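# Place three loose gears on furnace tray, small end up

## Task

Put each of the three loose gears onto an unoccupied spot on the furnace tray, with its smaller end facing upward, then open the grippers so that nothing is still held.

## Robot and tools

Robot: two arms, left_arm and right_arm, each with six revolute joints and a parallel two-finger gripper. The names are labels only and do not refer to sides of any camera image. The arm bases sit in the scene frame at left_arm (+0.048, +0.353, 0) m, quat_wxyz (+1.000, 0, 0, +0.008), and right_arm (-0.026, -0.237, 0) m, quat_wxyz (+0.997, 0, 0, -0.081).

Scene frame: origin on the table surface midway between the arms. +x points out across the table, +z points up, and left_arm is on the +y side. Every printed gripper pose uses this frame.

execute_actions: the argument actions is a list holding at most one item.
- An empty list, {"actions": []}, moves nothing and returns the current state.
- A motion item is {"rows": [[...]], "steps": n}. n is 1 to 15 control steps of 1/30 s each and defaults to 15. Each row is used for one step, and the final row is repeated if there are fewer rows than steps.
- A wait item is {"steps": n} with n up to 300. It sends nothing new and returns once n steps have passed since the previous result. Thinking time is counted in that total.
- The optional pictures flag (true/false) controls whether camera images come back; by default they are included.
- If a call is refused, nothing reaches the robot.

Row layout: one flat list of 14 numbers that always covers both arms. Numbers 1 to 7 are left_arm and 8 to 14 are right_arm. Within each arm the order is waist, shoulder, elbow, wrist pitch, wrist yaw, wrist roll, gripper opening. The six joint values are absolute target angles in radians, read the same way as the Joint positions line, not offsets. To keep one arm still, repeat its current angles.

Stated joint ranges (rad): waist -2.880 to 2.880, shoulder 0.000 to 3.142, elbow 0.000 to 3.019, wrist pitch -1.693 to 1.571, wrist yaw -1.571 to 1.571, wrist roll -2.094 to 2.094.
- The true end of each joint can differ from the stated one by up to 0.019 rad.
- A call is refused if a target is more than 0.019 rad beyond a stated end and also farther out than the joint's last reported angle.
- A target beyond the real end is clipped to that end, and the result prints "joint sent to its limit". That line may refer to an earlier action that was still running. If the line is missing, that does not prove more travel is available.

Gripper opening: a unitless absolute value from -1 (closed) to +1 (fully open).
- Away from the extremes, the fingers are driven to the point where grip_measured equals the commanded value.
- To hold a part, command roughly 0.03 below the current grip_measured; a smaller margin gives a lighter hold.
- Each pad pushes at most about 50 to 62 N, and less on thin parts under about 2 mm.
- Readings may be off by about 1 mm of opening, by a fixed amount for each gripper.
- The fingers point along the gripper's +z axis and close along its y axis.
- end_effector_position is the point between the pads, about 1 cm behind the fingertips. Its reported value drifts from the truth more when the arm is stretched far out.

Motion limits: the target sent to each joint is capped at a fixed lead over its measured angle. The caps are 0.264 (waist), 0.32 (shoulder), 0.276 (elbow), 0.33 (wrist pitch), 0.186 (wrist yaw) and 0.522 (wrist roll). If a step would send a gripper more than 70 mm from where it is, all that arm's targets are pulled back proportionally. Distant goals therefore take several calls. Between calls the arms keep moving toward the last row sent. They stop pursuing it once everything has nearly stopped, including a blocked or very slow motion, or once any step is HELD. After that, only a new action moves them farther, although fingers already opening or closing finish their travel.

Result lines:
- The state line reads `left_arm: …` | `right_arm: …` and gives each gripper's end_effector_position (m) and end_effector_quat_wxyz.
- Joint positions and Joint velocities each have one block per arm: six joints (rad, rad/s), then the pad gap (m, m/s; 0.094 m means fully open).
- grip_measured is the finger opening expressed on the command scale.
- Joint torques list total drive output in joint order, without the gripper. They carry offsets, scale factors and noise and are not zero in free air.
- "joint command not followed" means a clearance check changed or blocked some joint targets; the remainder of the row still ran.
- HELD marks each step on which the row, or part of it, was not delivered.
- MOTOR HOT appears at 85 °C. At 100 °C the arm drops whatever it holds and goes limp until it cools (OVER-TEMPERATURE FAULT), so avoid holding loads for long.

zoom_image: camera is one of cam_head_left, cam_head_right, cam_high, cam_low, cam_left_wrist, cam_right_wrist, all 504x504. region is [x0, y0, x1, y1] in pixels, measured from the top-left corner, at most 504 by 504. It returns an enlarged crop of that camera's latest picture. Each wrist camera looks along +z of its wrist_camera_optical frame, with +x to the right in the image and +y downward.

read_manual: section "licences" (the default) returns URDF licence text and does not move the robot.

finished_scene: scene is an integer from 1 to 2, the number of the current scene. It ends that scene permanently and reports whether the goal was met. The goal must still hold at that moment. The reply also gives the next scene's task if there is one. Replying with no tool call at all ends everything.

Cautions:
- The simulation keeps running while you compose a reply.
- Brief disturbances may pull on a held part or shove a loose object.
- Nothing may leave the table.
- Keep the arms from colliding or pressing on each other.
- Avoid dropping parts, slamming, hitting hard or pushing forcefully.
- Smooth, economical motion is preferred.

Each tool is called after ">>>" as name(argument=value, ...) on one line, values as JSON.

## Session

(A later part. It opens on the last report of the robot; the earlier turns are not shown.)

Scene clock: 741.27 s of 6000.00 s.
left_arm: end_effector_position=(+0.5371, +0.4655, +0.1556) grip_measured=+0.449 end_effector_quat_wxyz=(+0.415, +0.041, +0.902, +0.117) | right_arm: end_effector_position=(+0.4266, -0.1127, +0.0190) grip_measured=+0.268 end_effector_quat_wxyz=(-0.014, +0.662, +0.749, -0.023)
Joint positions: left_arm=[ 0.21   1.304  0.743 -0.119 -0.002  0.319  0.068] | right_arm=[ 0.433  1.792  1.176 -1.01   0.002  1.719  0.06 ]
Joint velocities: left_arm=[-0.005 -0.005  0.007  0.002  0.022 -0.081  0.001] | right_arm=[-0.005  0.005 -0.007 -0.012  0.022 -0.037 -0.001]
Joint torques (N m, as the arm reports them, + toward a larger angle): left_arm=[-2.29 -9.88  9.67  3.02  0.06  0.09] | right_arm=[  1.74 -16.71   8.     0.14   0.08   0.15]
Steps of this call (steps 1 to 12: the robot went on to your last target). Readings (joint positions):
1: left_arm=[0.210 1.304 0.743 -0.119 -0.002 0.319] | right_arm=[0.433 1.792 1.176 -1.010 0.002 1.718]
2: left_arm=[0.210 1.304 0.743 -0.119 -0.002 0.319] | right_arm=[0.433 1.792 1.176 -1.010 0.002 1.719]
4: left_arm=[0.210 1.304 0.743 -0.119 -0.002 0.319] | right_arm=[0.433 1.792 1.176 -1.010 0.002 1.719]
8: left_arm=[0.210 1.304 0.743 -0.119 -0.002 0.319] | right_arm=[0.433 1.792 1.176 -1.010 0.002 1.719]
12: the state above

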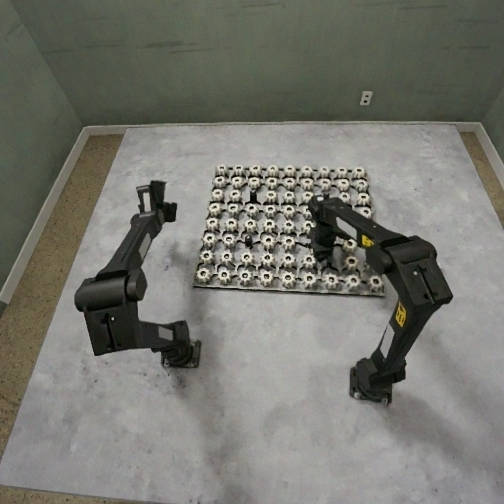

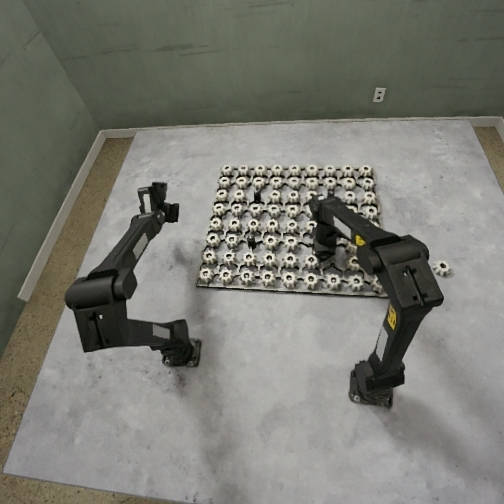

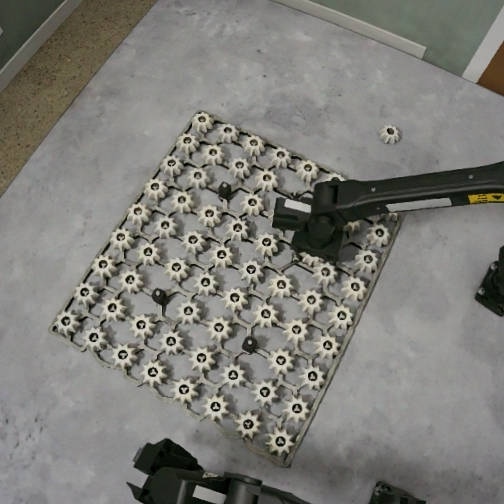

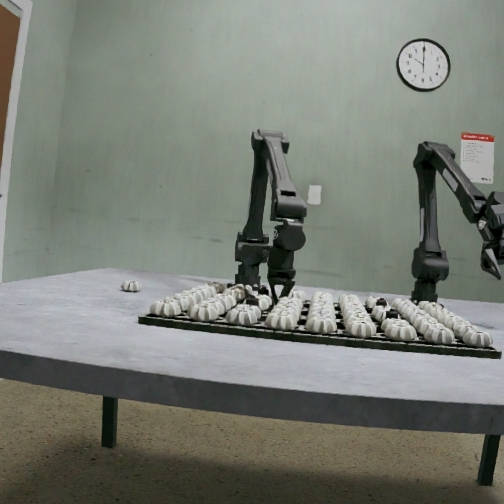

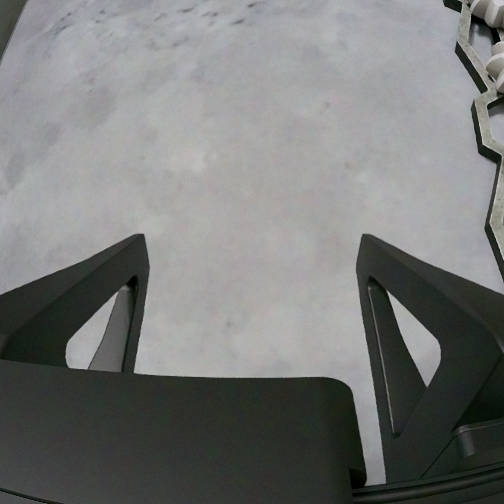

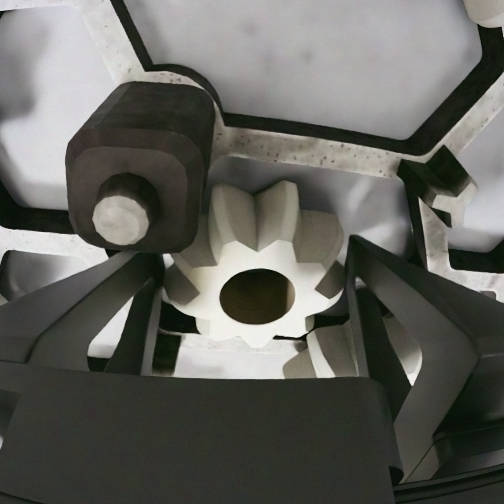

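>>> execute_actions(actions=[{"rows":[[0.200,1.295,0.750,-0.100,0,0.33,0.45,0.440,1.785,1.182,-1.000,0,1.73,0.25],[0.200,1.295,0.750,-0.100,0,0.33,0.45,0.438,1.790,1.182,-1.000,0,1.73,0.23],[0.200,1.295,0.750,-0.100,0,0.33,0.45,0.438,1.790,1.182,-1.000,0,1.73,0.21],[0.200,1.295,0.750,-0.100,0,0.33,0.45,0.438,1.790,1.182,-1.000,0,1.73,0.19],[0.200,1.295,0.750,-0.100,0,0.33,0.45,0.438,1.790,1.182,-1.000,0,1.73,0.175],[0.200,1.295,0.750,-0.100,0,0.33,0.45,0.438,1.790,1.182,-1.000,0,1.73,0.16],[0.200,1.295,0.750,-0.100,0,0.33,0.45,0.438,1.790,1.182,-1.000,0,1.73,0.15],[0.200,1.295,0.750,-0.100,0,0.33,0.45,0.438,1.790,1.182,-1.000,0,1.73,0.14],[0.200,1.295,0.750,-0.100,0,0.33,0.45,0.438,1.790,1.182,-1.000,0,1.73,0.13]],"steps":15}])

Scene clock: 749.20 s of 6000.00 s.
left_arm: end_effector_position=(+0.5371, +0.4655, +0.1556) grip_measured=+0.449 end_effector_quat_wxyz=(+0.415, +0.041, +0.902, +0.117) | right_arm: end_effector_position=(+0.4267, -0.1132, +0.0190) grip_measured=+0.200 end_effector_quat_wxyz=(-0.013, +0.663, +0.749, -0.024)
Joint positions: left_arm=[ 0.21   1.304  0.743 -0.119 -0.002  0.319  0.068] | right_arm=[ 0.433  1.792  1.176 -1.01   0.005  1.719  0.056]
Joint velocities: left_arm=[ 0.005  0.005 -0.007  0.002 -0.022  0.007 -0.001] | right_arm=[-0.015 -0.005 -0.007 -0.002 -0.022 -0.022  0.   ]
Joint torques (N m, as the arm reports them, + toward a larger angle): left_arm=[-2.42 -9.77  9.67  3.06  0.06  0.09] | right_arm=[  1.52 -15.41   7.69  -0.11  -0.06   0.08]
Steps of this call (steps 1 to 15: the robot went on to your last target; steps 16 to 90: nothing new was sent; then 4.43 s passed at rest; steps 91 to 105: all 15 steps of this action). Readings (joint positions):
91: left_arm=[0.210 1.304 0.743 -0.119 -0.002 0.319] | right_arm=[0.433 1.792 1.176 -1.010 0.002 1.719]
92: left_arm=[0.210 1.304 0.743 -0.119 -0.002 0.319] | right_arm=[0.433 1.792 1.176 -1.010 0.003 1.719]
94: left_arm=[0.210 1.304 0.743 -0.119 -0.002 0.319] | right_arm=[0.433 1.792 1.176 -1.010 0.005 1.719]
98: left_arm=[0.210 1.304 0.743 -0.119 -0.002 0.319] | right_arm=[0.433 1.792 1.176 -1.010 0.005 1.719]
105: the state above

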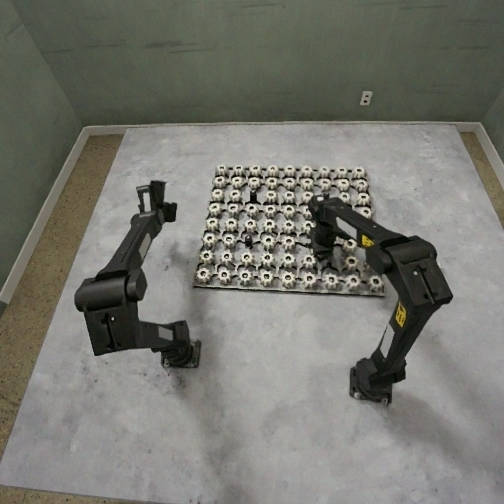

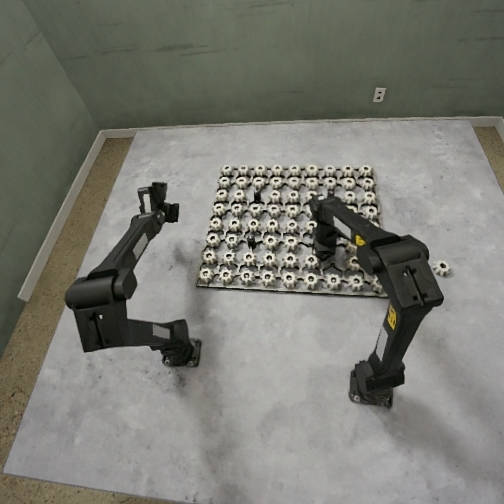

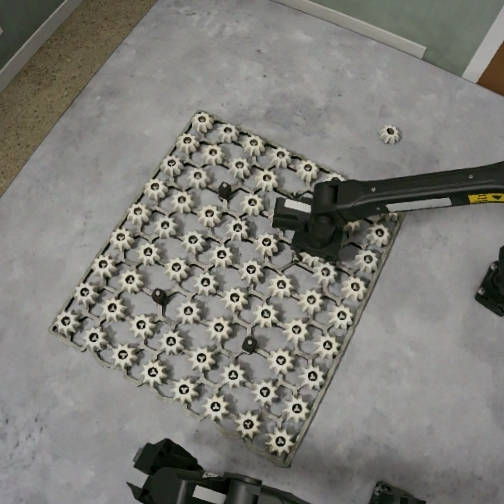

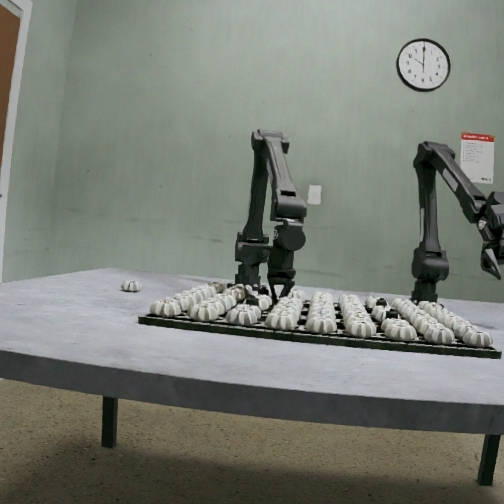

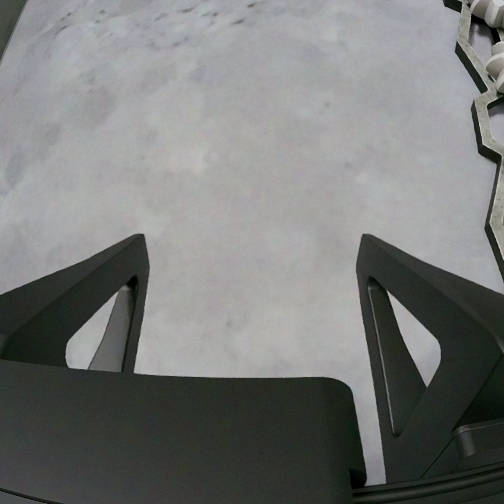

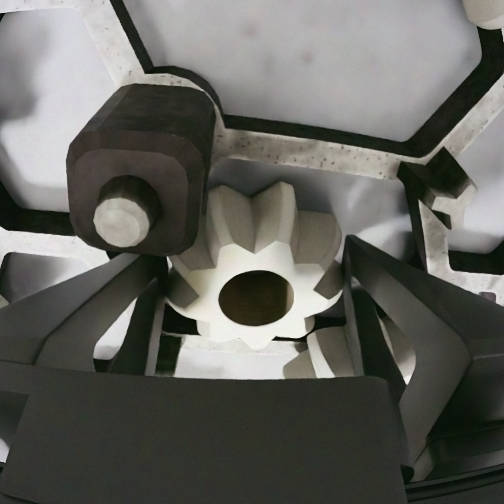

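>>> execute_actions(actions=[{"rows":[[0.200,1.295,0.750,-0.100,0,0.33,0.45,0.436,1.782,1.195,-1.010,0,1.73,0.13],[0.200,1.295,0.750,-0.100,0,0.33,0.45,0.434,1.776,1.208,-1.017,0,1.73,0.13],[0.200,1.295,0.750,-0.100,0,0.33,0.45,0.433,1.772,1.218,-1.023,0,1.73,0.13],[0.200,1.295,0.750,-0.100,0,0.33,0.45,0.433,1.770,1.221,-1.028,0,1.73,0.13],[0.200,1.295,0.750,-0.100,0,0.33,0.45,0.433,1.767,1.224,-1.033,0,1.73,0.13],[0.200,1.295,0.750,-0.100,0,0.33,0.45,0.433,1.764,1.227,-1.039,0,1.73,0.13],[0.200,1.295,0.750,-0.100,0,0.33,0.45,0.433,1.761,1.230,-1.045,0,1.73,0.13],[0.200,1.295,0.750,-0.100,0,0.33,0.45,0.433,1.757,1.234,-1.052,0,1.73,0.13],[0.200,1.295,0.750,-0.100,0,0.33,0.45,0.433,1.753,1.238,-1.060,0,1.73,0.13],[0.200,1.295,0.750,-0.100,0,0.33,0.45,0.433,1.749,1.242,-1.068,0,1.73,0.13],[0.200,1.295,0.750,-0.100,0,0.33,0.45,0.433,1.745,1.246,-1.076,0,1.73,0.13],[0.200,1.295,0.750,-0.100,0,0.33,0.45,0.433,1.741,1.250,-1.084,0,1.73,0.13],[0.200,1.295,0.750,-0.100,0,0.33,0.45,0.433,1.736,1.255,-1.093,0,1.73,0.13],[0.200,1.295,0.750,-0.100,0,0.33,0.45,0.433,1.731,1.260,-1.102,0,1.73,0.13],[0.200,1.295,0.750,-0.100,0,0.33,0.45,0.433,1.726,1.265,-1.112,0,1.73,0.13]],"steps":15}], pictures=false)

>>> execute_actions(actions=[{"rows":[[0.200,1.295,0.750,-0.100,0,0.33,0.45,0.433,1.720,1.270,-1.123,0,1.73,0.13],[0.200,1.295,0.750,-0.100,0,0.33,0.45,0.433,1.714,1.276,-1.134,0,1.73,0.13],[0.200,1.295,0.750,-0.100,0,0.33,0.45,0.433,1.708,1.282,-1.146,0,1.73,0.13],[0.200,1.295,0.750,-0.100,0,0.33,0.45,0.433,1.702,1.288,-1.157,0,1.73,0.13],[0.200,1.295,0.750,-0.100,0,0.33,0.45,0.433,1.696,1.294,-1.168,0,1.73,0.13],[0.200,1.295,0.750,-0.100,0,0.33,0.45,0.433,1.690,1.299,-1.179,0,1.73,0.13],[0.200,1.295,0.750,-0.100,0,0.33,0.45,0.433,1.685,1.304,-1.189,0,1.73,0.13],[0.200,1.295,0.750,-0.100,0,0.33,0.45,0.433,1.680,1.309,-1.198,0,1.73,0.13],[0.200,1.295,0.750,-0.100,0,0.33,0.45,0.433,1.676,1.313,-1.206,0,1.73,0.13],[0.200,1.295,0.750,-0.100,0,0.33,0.45,0.433,1.673,1.316,-1.213,0,1.73,0.13],[0.200,1.295,0.750,-0.100,0,0.33,0.45,0.433,1.670,1.318,-1.218,0,1.73,0.13],[0.200,1.295,0.750,-0.100,0,0.33,0.45,0.433,1.668,1.320,-1.222,0,1.73,0.13]],"steps":15}])

Scene clock: 772.13 s of 6000.00 s.
left_arm: end_effector_position=(+0.5371, +0.4655, +0.1556) grip_measured=+0.449 end_effector_quat_wxyz=(+0.415, +0.041, +0.902, +0.117) | right_arm: end_effector_position=(+0.4254, -0.1150, +0.0318) grip_measured=+0.135 end_effector_quat_wxyz=(-0.022, +0.664, +0.747, -0.039)
Joint positions: left_arm=[ 0.21   1.304  0.743 -0.119 -0.002  0.319  0.068] | right_arm=[ 0.43   1.788  1.21  -1.081  0.005  1.72   0.053]
Joint velocities: left_arm=[ 0.005 -0.005  0.002  0.007  0.022  0.081 -0.001] | right_arm=[-0.005 -0.063  0.115 -0.252 -0.007 -0.051  0.   ]
Joint torques (N m, as the arm reports them, + toward a larger angle): left_arm=[-2.35 -9.89  9.66  3.04  0.07  0.09] | right_arm=[  0.08 -19.25  11.94  -0.49  -0.03   0.24]
Steps of this call (steps 1 to 15: the robot went on to your last target; steps 16 to 90: nothing new was sent; then 19.43 s passed at rest; steps 91 to 105: all 15 steps of this action). Readings (joint positions):
91: left_arm=[0.210 1.304 0.743 -0.119 -0.002 0.319] | right_arm=[0.433 1.792 1.176 -1.010 0.005 1.719]
92: left_arm=[0.210 1.304 0.743 -0.119 -0.002 0.319] | right_arm=[0.433 1.792 1.176 -1.010 0.005 1.719]
94: left_arm=[0.210 1.304 0.743 -0.119 -0.002 0.319] | right_arm=[0.433 1.792 1.177 -1.011 0.005 1.719]
98: left_arm=[0.210 1.304 0.743 -0.119 -0.002 0.319] | right_arm=[0.430 1.791 1.183 -1.032 0.010 1.720]
105: the state above

Scene clock: 772.63 s of 6000.00 s.
left_arm: end_effector_position=(+0.5371, +0.4655, +0.1556) grip_measured=+0.449 end_effector_quat_wxyz=(+0.415, +0.041, +0.902, +0.117) | right_arm: end_effector_position=(+0.4313, -0.1131, +0.1032) grip_measured=+0.133 end_effector_quat_wxyz=(-0.010, +0.664, +0.747, -0.019)
Joint positions: left_arm=[ 0.21   1.304  0.743 -0.119 -0.002  0.319  0.068] | right_arm=[ 0.43   1.687  1.284 -1.21   0.003  1.72   0.053]
Joint velocities: left_arm=[-0.015 -0.015  0.002 -0.022 -0.081 -0.081  0.   ] | right_arm=[ 0.015 -0.122  0.032 -0.022  0.081  0.022 -0.002]
Joint torques (N m, as the arm reports them, + toward a larger angle): left_arm=[-2.28 -9.87  9.68  3.05  0.07  0.09] | right_arm=[  1.17 -14.53  11.4   -0.42   0.08   0.16]
Steps of this call (steps 1 to 15: all 15 steps of this action). Readings (joint positions):
1: left_arm=[0.210 1.304 0.743 -0.119 -0.002 0.319] | right_arm=[0.430 1.786 1.214 -1.090 0.005 1.720]
2: left_arm=[0.210 1.304 0.743 -0.119 -0.002 0.319] | right_arm=[0.430 1.783 1.218 -1.100 0.004 1.720]
4: left_arm=[0.210 1.304 0.743 -0.119 -0.002 0.319] | right_arm=[0.430 1.773 1.227 -1.123 0.003 1.720]
8: left_arm=[0.210 1.304 0.743 -0.119 -0.002 0.319] | right_arm=[0.430 1.743 1.249 -1.170 0.003 1.720]
15: the state above

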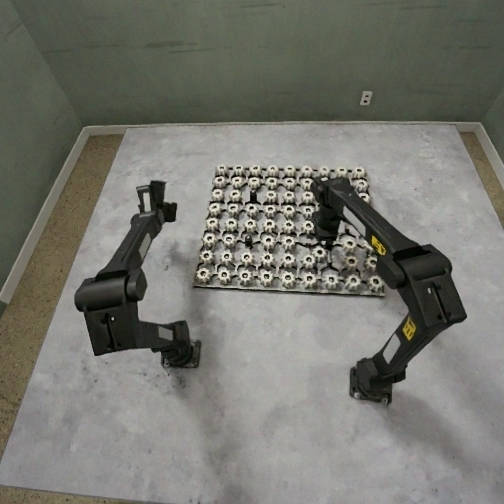

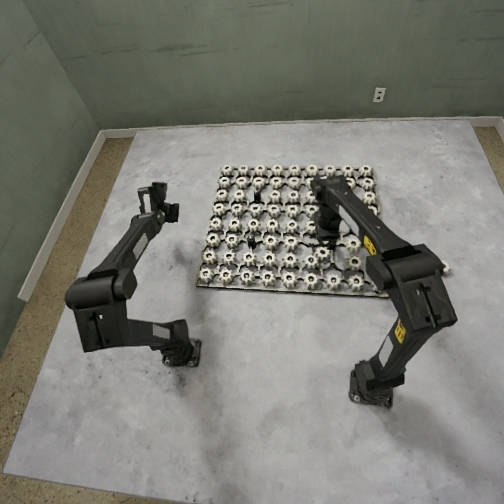

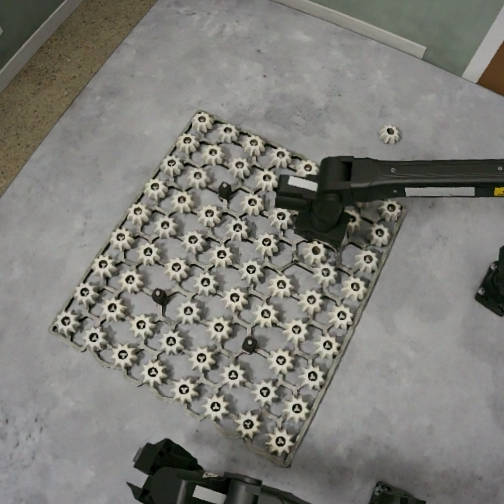

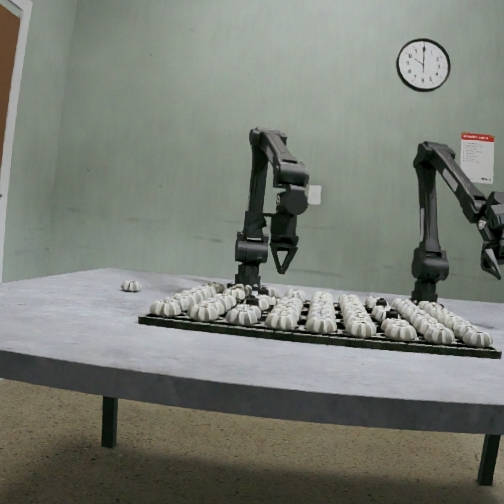

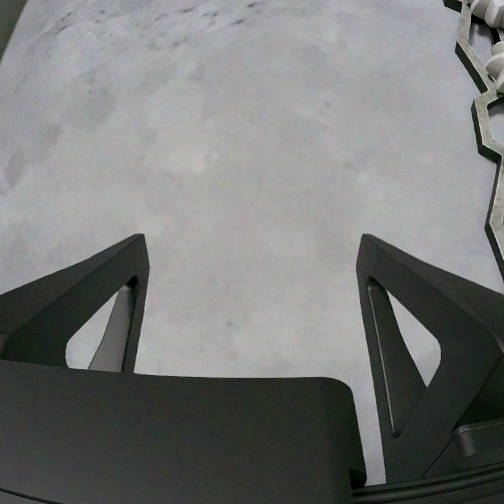

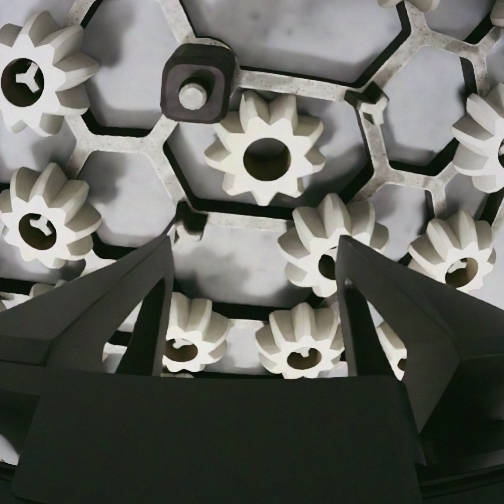

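>>> zoom_image(camera="cam_right_wrist", region=[130, 30, 420, 280])

>>> zoom_image(camera="cam_high", region=[250, 200, 400, 310])

Region (130, 30, 420, 280) of cam_right_wrist's 504x504 image, scaled by 1.738, with more detail than that image has; it fills the top 434 rows of this view, and the rest is white.

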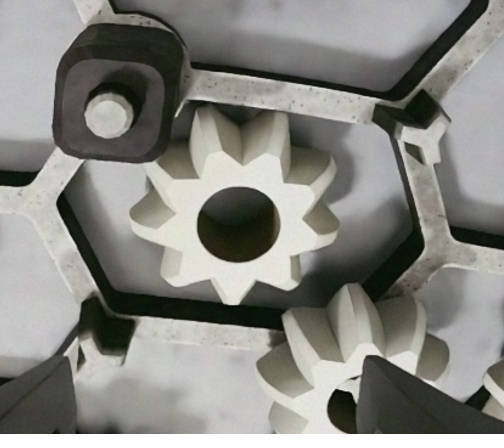

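Region (250, 200, 400, 310) of cam_high's 504x504 image, scaled by 3.360, with more detail than that image has; it fills the top 370 rows of this view, and the rest is white.

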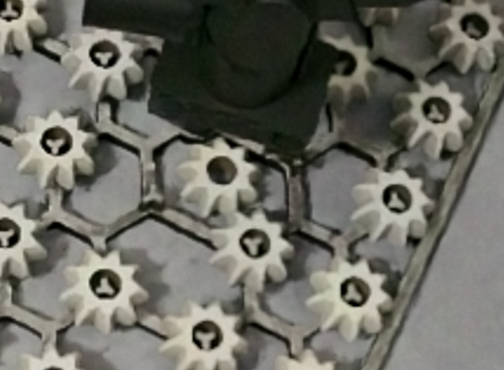

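>>> execute_actions(actions=[{"rows":[[0.200,1.295,0.750,-0.100,0,0.33,0.45,0.428,1.680,1.290,-1.205,0,1.71,0.18],[0.200,1.295,0.750,-0.100,0,0.33,0.45,0.424,1.690,1.280,-1.195,0,1.69,0.23],[0.200,1.295,0.750,-0.100,0,0.33,0.45,0.420,1.698,1.272,-1.184,0,1.67,0.28],[0.200,1.295,0.750,-0.100,0,0.33,0.45,0.417,1.702,1.262,-1.170,0,1.65,0.32],[0.200,1.295,0.750,-0.100,0,0.33,0.45,0.415,1.704,1.250,-1.153,0,1.63,0.32],[0.200,1.295,0.750,-0.100,0,0.33,0.45,0.413,1.706,1.237,-1.134,0,1.615,0.32],[0.200,1.295,0.750,-0.100,0,0.33,0.45,0.413,1.708,1.223,-1.114,0,1.605,0.32],[0.200,1.295,0.750,-0.100,0,0.33,0.45,0.413,1.710,1.209,-1.093,0,1.597,0.32],[0.200,1.295,0.750,-0.100,0,0.33,0.45,0.413,1.711,1.195,-1.073,0,1.597,0.32],[0.200,1.295,0.750,-0.100,0,0.33,0.45,0.413,1.712,1.183,-1.054,0,1.597,0.32],[0.200,1.295,0.750,-0.100,0,0.33,0.45,0.413,1.713,1.172,-1.037,0,1.597,0.32],[0.200,1.295,0.750,-0.100,0,0.33,0.45,0.413,1.714,1.163,-1.024,0,1.597,0.32],[0.200,1.295,0.750,-0.100,0,0.33,0.45,0.413,1.715,1.156,-1.014,0,1.597,0.32],[0.200,1.295,0.750,-0.100,0,0.33,0.45,0.413,1.716,1.152,-1.008,0,1.597,0.32],[0.200,1.295,0.750,-0.100,0,0.33,0.45,0.413,1.716,1.150,-1.005,0,1.597,0.32]],"steps":15}], pictures=false)

>>> execute_actions(actions=[{"steps":20}])

Scene clock: 821.70 s of 6000.00 s.
left_arm: end_effector_position=(+0.5371, +0.4655, +0.1556) grip_measured=+0.449 end_effector_quat_wxyz=(+0.415, +0.041, +0.902, +0.117) | right_arm: end_effector_position=(+0.4194, -0.1196, +0.0525) grip_measured=+0.317 end_effector_quat_wxyz=(-0.001, +0.629, +0.778, -0.004)
Joint positions: left_arm=[ 0.21   1.304  0.743 -0.119 -0.002  0.319  0.068] | right_arm=[ 0.423  1.698  1.149 -1.031  0.003  1.62   0.062]
Joint velocities: left_arm=[-0.015 -0.015 -0.007 -0.002 -0.037  0.037  0.001] | right_arm=[-0.005  0.083 -0.168  0.217  0.007 -0.095  0.   ]
Joint torques (N m, as the arm reports them, + toward a larger angle): left_arm=[-2.41 -9.97  9.69  3.02  0.07  0.09] | right_arm=[ -0.52 -13.78   8.86   0.34  -0.03  -0.12]
Steps of this call (steps 1 to 15: the robot went on to your last target; steps 16 to 90: nothing new was sent; then 45.57 s passed at rest; steps 91 to 105: all 15 steps of this action). Readings (joint positions):
91: left_arm=[0.210 1.304 0.743 -0.119 -0.002 0.319] | right_arm=[0.430 1.684 1.284 -1.213 0.003 1.720]
92: left_arm=[0.210 1.304 0.743 -0.119 -0.002 0.319] | right_arm=[0.430 1.684 1.283 -1.211 0.003 1.717]
94: left_arm=[0.210 1.304 0.743 -0.119 -0.002 0.319] | right_arm=[0.430 1.684 1.275 -1.198 0.003 1.702]
98: left_arm=[0.210 1.304 0.743 -0.119 -0.002 0.319] | right_arm=[0.427 1.684 1.231 -1.137 0.003 1.656]
105: the state above

Scene clock: 822.37 s of 6000.00 s.
left_arm: end_effector_position=(+0.5371, +0.4655, +0.1556) grip_measured=+0.449 end_effector_quat_wxyz=(+0.415, +0.041, +0.902, +0.117) | right_arm: end_effector_position=(+0.4192, -0.1197, +0.0468) grip_measured=+0.317 end_effector_quat_wxyz=(-0.001, +0.625, +0.781, -0.004)
Joint positions: left_arm=[ 0.21   1.304  0.743 -0.119 -0.002  0.319  0.068] | right_arm=[ 0.423  1.705  1.141 -1.016  0.003  1.61   0.062]
Joint velocities: left_arm=[-0.015 -0.015  0.002  0.017  0.007  0.007  0.   ] | right_arm=[ 0.015  0.005 -0.002  0.002 -0.007  0.022  0.   ]
Joint torques (N m, as the arm reports them, + toward a larger angle): left_arm=[-2.38 -9.82  9.7   3.02  0.07  0.09] | right_arm=[ -0.36 -12.73   8.61   0.2    0.01  -0.18]
Steps of this call (steps 1 to 20: the robot went on to your last target). Readings (joint positions):
1: left_arm=[0.210 1.304 0.743 -0.119 -0.002 0.319] | right_arm=[0.423 1.700 1.144 -1.026 0.003 1.618]
2: left_arm=[0.210 1.304 0.743 -0.119 -0.002 0.319] | right_arm=[0.423 1.703 1.142 -1.022 0.003 1.616]
4: left_arm=[0.210 1.304 0.743 -0.119 -0.002 0.319] | right_arm=[0.423 1.705 1.141 -1.019 0.003 1.614]
8: left_arm=[0.210 1.304 0.743 -0.119 -0.002 0.319] | right_arm=[0.423 1.705 1.141 -1.016 0.003 1.612]
20: the state above

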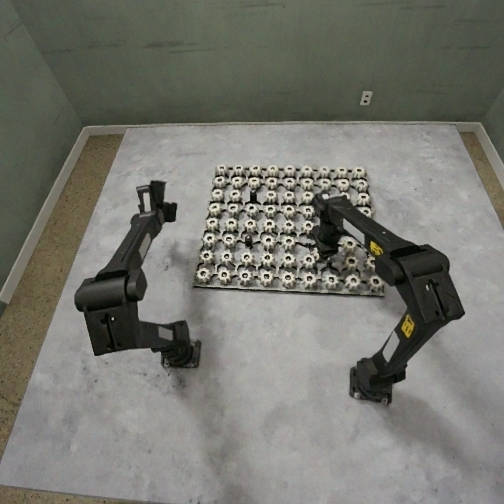

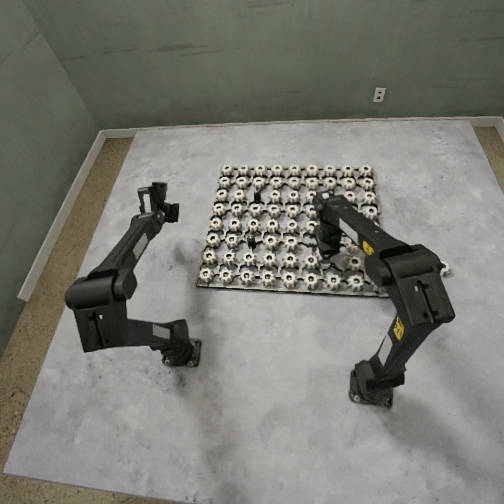

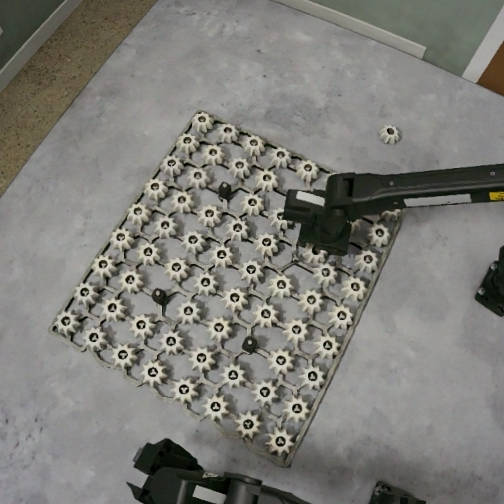

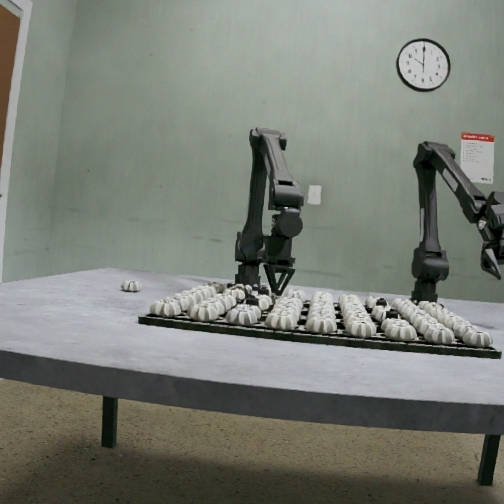

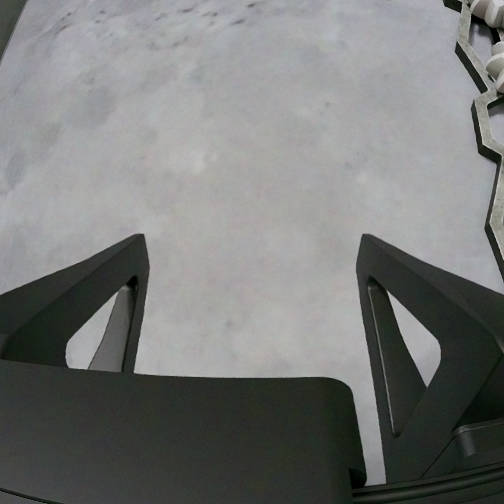

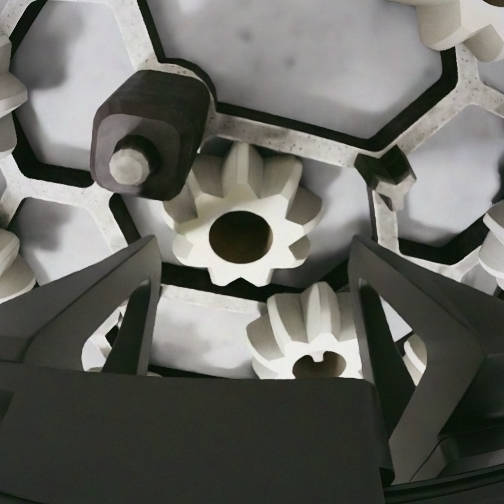

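>>> execute_actions(actions=[{"rows":[[0.200,1.295,0.750,-0.100,0,0.33,0.45,0.413,1.718,1.150,-1.000,0,1.597,0.33],[0.200,1.295,0.750,-0.100,0,0.33,0.45,0.413,1.720,1.150,-0.994,0,1.597,0.33],[0.200,1.295,0.750,-0.100,0,0.33,0.45,0.413,1.722,1.150,-0.988,0,1.597,0.33],[0.200,1.295,0.750,-0.100,0,0.33,0.45,0.413,1.725,1.149,-0.983,0,1.597,0.33],[0.200,1.295,0.750,-0.100,0,0.33,0.45,0.413,1.728,1.148,-0.978,0,1.597,0.33],[0.200,1.295,0.750,-0.100,0,0.33,0.45,0.413,1.731,1.147,-0.974,0,1.597,0.33],[0.200,1.295,0.750,-0.100,0,0.33,0.45,0.413,1.734,1.146,-0.970,0,1.597,0.33],[0.200,1.295,0.750,-0.100,0,0.33,0.45,0.413,1.737,1.144,-0.966,0,1.597,0.33],[0.200,1.295,0.750,-0.100,0,0.33,0.45,0.413,1.740,1.142,-0.962,0,1.597,0.33],[0.200,1.295,0.750,-0.100,0,0.33,0.45,0.413,1.743,1.140,-0.958,0,1.597,0.33],[0.200,1.295,0.750,-0.100,0,0.33,0.45,0.413,1.746,1.138,-0.954,0,1.597,0.33],[0.200,1.295,0.750,-0.100,0,0.33,0.45,0.413,1.748,1.137,-0.951,0,1.597,0.33],[0.200,1.295,0.750,-0.100,0,0.33,0.45,0.413,1.750,1.136,-0.948,0,1.597,0.33]],"steps":15}], pictures=false)

>>> execute_actions(actions=[{"steps":15}])

Scene clock: 844.83 s of 6000.00 s.
left_arm: end_effector_position=(+0.5371, +0.4655, +0.1556) grip_measured=+0.449 end_effector_quat_wxyz=(+0.415, +0.041, +0.902, +0.117) | right_arm: end_effector_position=(+0.4269, -0.1176, +0.0345) grip_measured=+0.327 end_effector_quat_wxyz=(+0.006, +0.625, +0.781, +0.006)
Joint positions: left_arm=[ 0.21   1.304  0.743 -0.119 -0.002  0.319  0.068] | right_arm=[ 0.423  1.727  1.134 -0.961  0.003  1.61   0.062]
Joint velocities: left_arm=[ 0.005 -0.015  0.007  0.002 -0.051  0.037  0.   ] | right_arm=[ 0.005  0.083 -0.027  0.032 -0.022  0.007 -0.   ]
Joint torques (N m, as the arm reports them, + toward a larger angle): left_arm=[-2.43 -9.78  9.67  3.03  0.07  0.08] | right_arm=[ -0.29 -12.46   7.87   0.23   0.06  -0.14]
Steps of this call (steps 1 to 15: the robot went on to your last target; steps 16 to 90: nothing new was sent; then 18.97 s passed at rest; steps 91 to 105: all 15 steps of this action). Readings (joint positions):
91: left_arm=[0.210 1.304 0.743 -0.119 -0.002 0.319] | right_arm=[0.423 1.705 1.141 -1.015 0.003 1.610]
92: left_arm=[0.210 1.304 0.743 -0.119 -0.002 0.319] | right_arm=[0.423 1.705 1.141 -1.012 0.003 1.610]
94: left_arm=[0.210 1.304 0.743 -0.119 -0.002 0.319] | right_arm=[0.423 1.705 1.141 -1.004 0.003 1.610]
98: left_arm=[0.210 1.304 0.743 -0.119 -0.002 0.319] | right_arm=[0.423 1.707 1.141 -0.985 0.003 1.610]
105: the state above

Scene clock: 845.33 s of 6000.00 s.
left_arm: end_effector_position=(+0.5371, +0.4655, +0.1556) grip_measured=+0.449 end_effector_quat_wxyz=(+0.415, +0.041, +0.902, +0.117) | right_arm: end_effector_position=(+0.4252, -0.1180, +0.0303) grip_measured=+0.327 end_effector_quat_wxyz=(+0.004, +0.625, +0.781, +0.002)
Joint positions: left_arm=[ 0.21   1.304  0.743 -0.119 -0.002  0.319  0.068] | right_arm=[ 0.423  1.734  1.13  -0.959  0.003  1.61   0.062]
Joint velocities: left_arm=[-0.005 -0.005  0.002  0.002  0.051 -0.022  0.   ] | right_arm=[-0.005 -0.005 -0.002 -0.012  0.022 -0.051  0.   ]
Joint torques (N m, as the arm reports them, + toward a larger angle): left_arm=[-2.4  -9.94  9.71  3.02  0.06  0.09] | right_arm=[ -0.09 -12.3    8.12   0.48  -0.05  -0.07]
Steps of this call (steps 1 to 15: the robot went on to your last target). Readings (joint positions):
1: left_arm=[0.210 1.304 0.743 -0.119 -0.002 0.319] | right_arm=[0.423 1.730 1.132 -0.960 0.003 1.610]
2: left_arm=[0.210 1.304 0.743 -0.119 -0.002 0.319] | right_arm=[0.423 1.732 1.131 -0.960 0.003 1.610]
4: left_arm=[0.210 1.304 0.743 -0.119 -0.002 0.319] | right_arm=[0.423 1.734 1.130 -0.960 0.003 1.610]
8: left_arm=[0.210 1.304 0.743 -0.119 -0.002 0.319] | right_arm=[0.423 1.734 1.130 -0.959 0.003 1.610]
15: the state above
All arms were judged still, so your last target was given up. Only a new action makes them travel on or press farther. Fingers that are still opening or closing keep moving.

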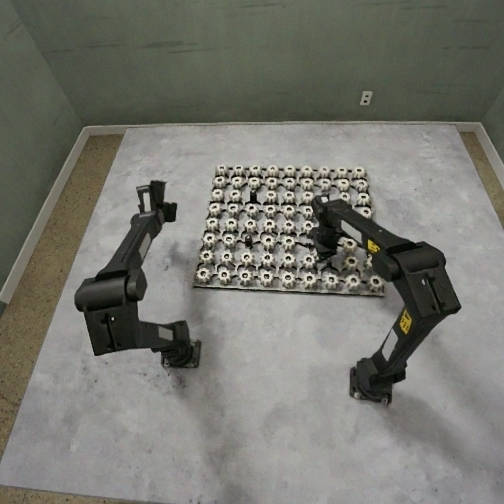

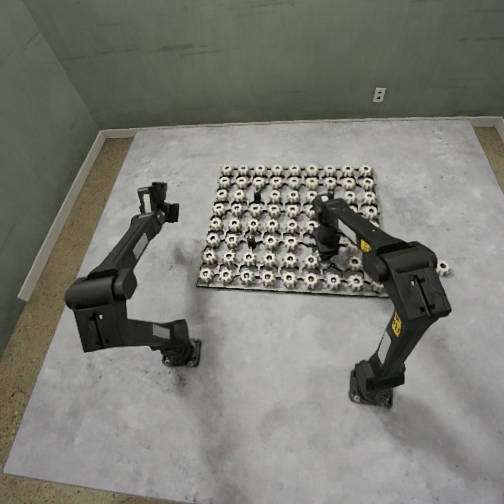

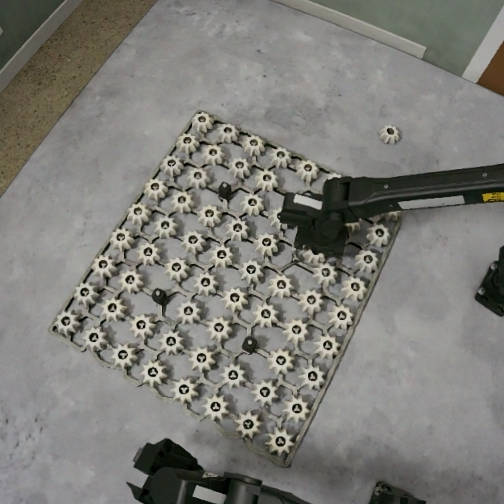

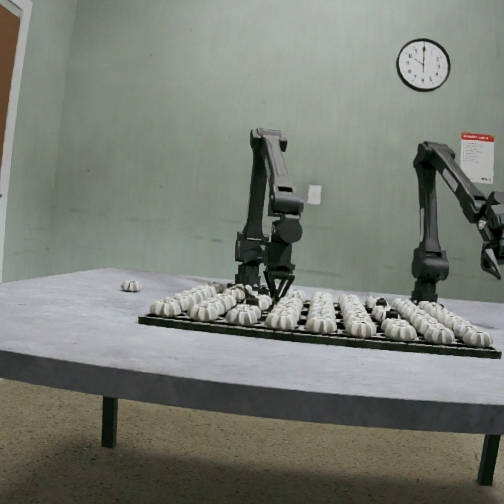

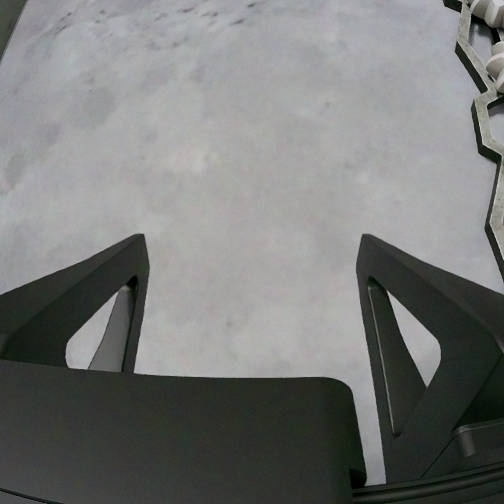

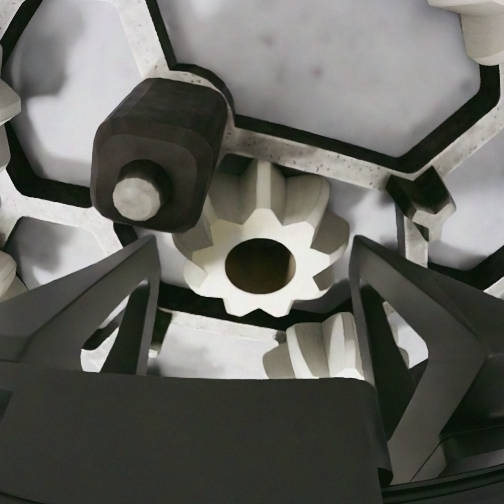

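>>> execute_actions(actions=[{"rows":[[0.200,1.295,0.750,-0.100,0,0.33,0.45,0.413,1.753,1.136,-0.948,0,1.597,0.33],[0.200,1.295,0.750,-0.100,0,0.33,0.45,0.413,1.756,1.136,-0.948,0,1.597,0.33],[0.200,1.295,0.750,-0.100,0,0.33,0.45,0.413,1.759,1.136,-0.948,0,1.597,0.33],[0.200,1.295,0.750,-0.100,0,0.33,0.45,0.413,1.762,1.136,-0.948,0,1.597,0.33],[0.200,1.295,0.750,-0.100,0,0.33,0.45,0.413,1.765,1.136,-0.948,0,1.597,0.33],[0.200,1.295,0.750,-0.100,0,0.33,0.45,0.413,1.768,1.136,-0.948,0,1.597,0.33],[0.200,1.295,0.750,-0.100,0,0.33,0.45,0.413,1.771,1.136,-0.947,0,1.597,0.33],[0.200,1.295,0.750,-0.100,0,0.33,0.45,0.413,1.774,1.136,-0.946,0,1.597,0.33],[0.200,1.295,0.750,-0.100,0,0.33,0.45,0.413,1.777,1.136,-0.945,0,1.597,0.33],[0.200,1.295,0.750,-0.100,0,0.33,0.45,0.413,1.780,1.136,-0.944,0,1.597,0.33],[0.200,1.295,0.750,-0.100,0,0.33,0.45,0.413,1.782,1.136,-0.943,0,1.597,0.33],[0.200,1.295,0.750,-0.100,0,0.33,0.45,0.413,1.784,1.136,-0.942,0,1.597,0.33]],"steps":15}], pictures=false)

>>> execute_actions(actions=[{"steps":15}])

Scene clock: 859.23 s of 6000.00 s.
left_arm: end_effector_position=(+0.5371, +0.4655, +0.1556) grip_measured=+0.449 end_effector_quat_wxyz=(+0.415, +0.041, +0.902, +0.117) | right_arm: end_effector_position=(+0.4232, -0.1186, +0.0161) grip_measured=+0.327 end_effector_quat_wxyz=(-0.004, +0.625, +0.781, -0.008)
Joint positions: left_arm=[ 0.21   1.304  0.743 -0.119 -0.002  0.319  0.068] | right_arm=[ 0.423  1.766  1.13  -0.953  0.003  1.61   0.062]
Joint velocities: left_arm=[-0.005 -0.015 -0.002  0.012 -0.051 -0.051  0.   ] | right_arm=[-0.015  0.044 -0.002 -0.002 -0.007 -0.022  0.001]
Joint torques (N m, as the arm reports them, + toward a larger angle): left_arm=[-2.46 -9.85  9.7   3.03  0.06  0.1 ] | right_arm=[  0.76 -13.84   7.84   0.45   0.    -0.12]
Steps of this call (steps 1 to 90: nothing new was sent; then 10.40 s passed at rest; steps 91 to 105: all 15 steps of this action). Readings (joint positions):
91: left_arm=[0.210 1.304 0.743 -0.119 -0.002 0.319] | right_arm=[0.423 1.734 1.130 -0.959 0.003 1.610]
92: left_arm=[0.210 1.304 0.743 -0.119 -0.002 0.319] | right_arm=[0.423 1.734 1.130 -0.959 0.003 1.610]
94: left_arm=[0.210 1.304 0.743 -0.119 -0.002 0.319] | right_arm=[0.423 1.735 1.130 -0.959 0.003 1.610]
98: left_arm=[0.210 1.304 0.743 -0.119 -0.002 0.319] | right_arm=[0.423 1.743 1.130 -0.958 0.003 1.610]
105: the state above

Scene clock: 859.73 s of 6000.00 s.
left_arm: end_effector_position=(+0.5371, +0.4655, +0.1556) grip_measured=+0.449 end_effector_quat_wxyz=(+0.415, +0.041, +0.902, +0.117) | right_arm: end_effector_position=(+0.4231, -0.1186, +0.0152) grip_measured=+0.327 end_effector_quat_wxyz=(-0.005, +0.625, +0.781, -0.009)
Joint positions: left_arm=[ 0.21   1.304  0.743 -0.119 -0.002  0.319  0.068] | right_arm=[ 0.423  1.768  1.13  -0.953  0.003  1.61   0.062]
Joint velocities: left_arm=[-0.005  0.005 -0.002  0.012 -0.007 -0.022 -0.001] | right_arm=[-0.005 -0.005 -0.007  0.002 -0.022 -0.007  0.   ]
Joint torques (N m, as the arm reports them, + toward a larger angle): left_arm=[ -2.59 -10.03   9.69   3.03   0.08   0.1 ] | right_arm=[ -0.83 -12.96   7.62   0.48  -0.01  -0.11]
Steps of this call (steps 1 to 15: the robot went on to your last target). Readings (joint positions):
1: left_arm=[0.210 1.304 0.743 -0.119 -0.002 0.319] | right_arm=[0.423 1.768 1.130 -0.953 0.003 1.610]
2: left_arm=[0.210 1.304 0.743 -0.119 -0.002 0.319] | right_arm=[0.423 1.768 1.130 -0.953 0.003 1.610]
4: left_arm=[0.210 1.304 0.743 -0.119 -0.002 0.319] | right_arm=[0.423 1.768 1.130 -0.953 0.003 1.610]
8: left_arm=[0.210 1.304 0.743 -0.119 -0.002 0.319] | right_arm=[0.423 1.768 1.130 -0.953 0.003 1.610]
15: the state above
All arms were judged still, so your last target was given up. Only a new action makes them travel on or press farther. Fingers that are still opening or closing keep moving.

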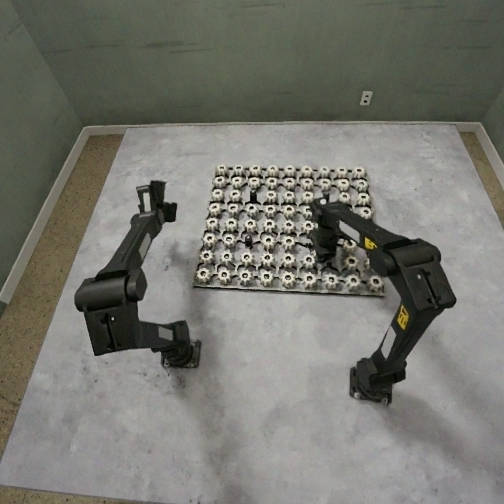

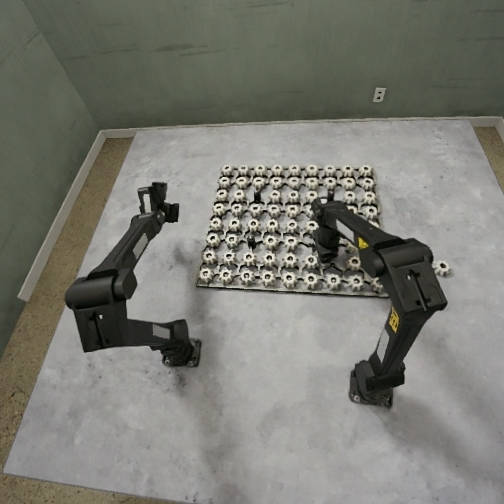

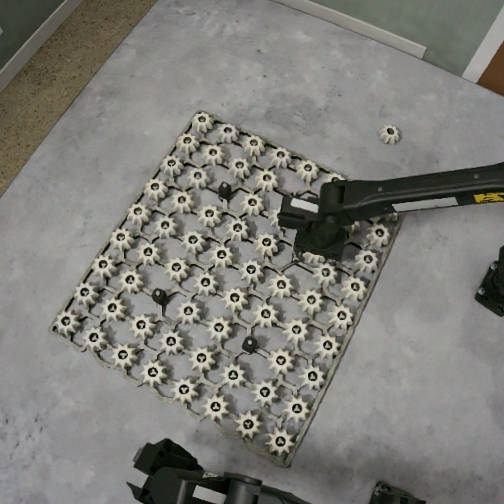

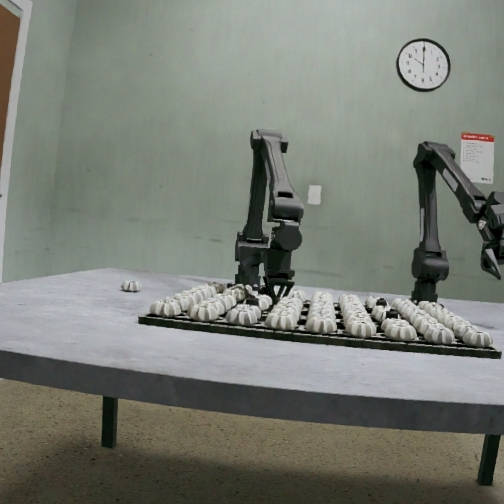

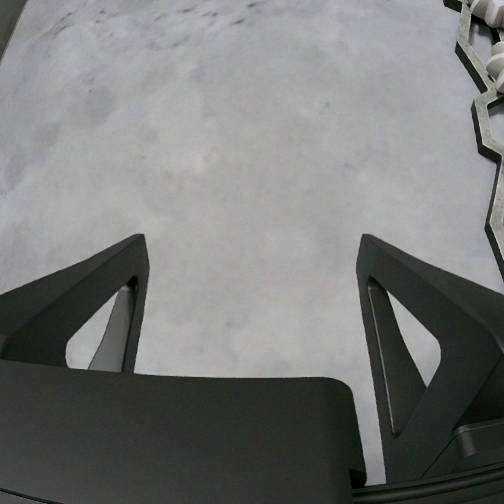

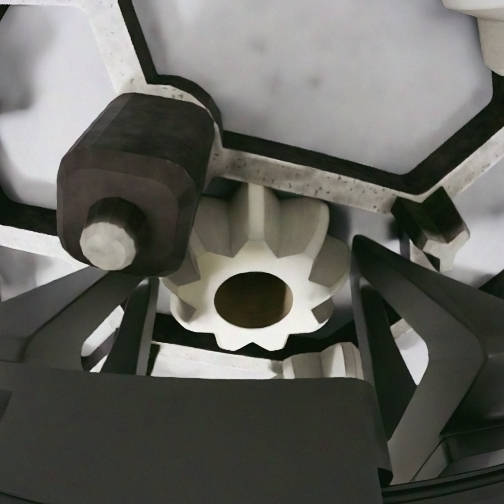

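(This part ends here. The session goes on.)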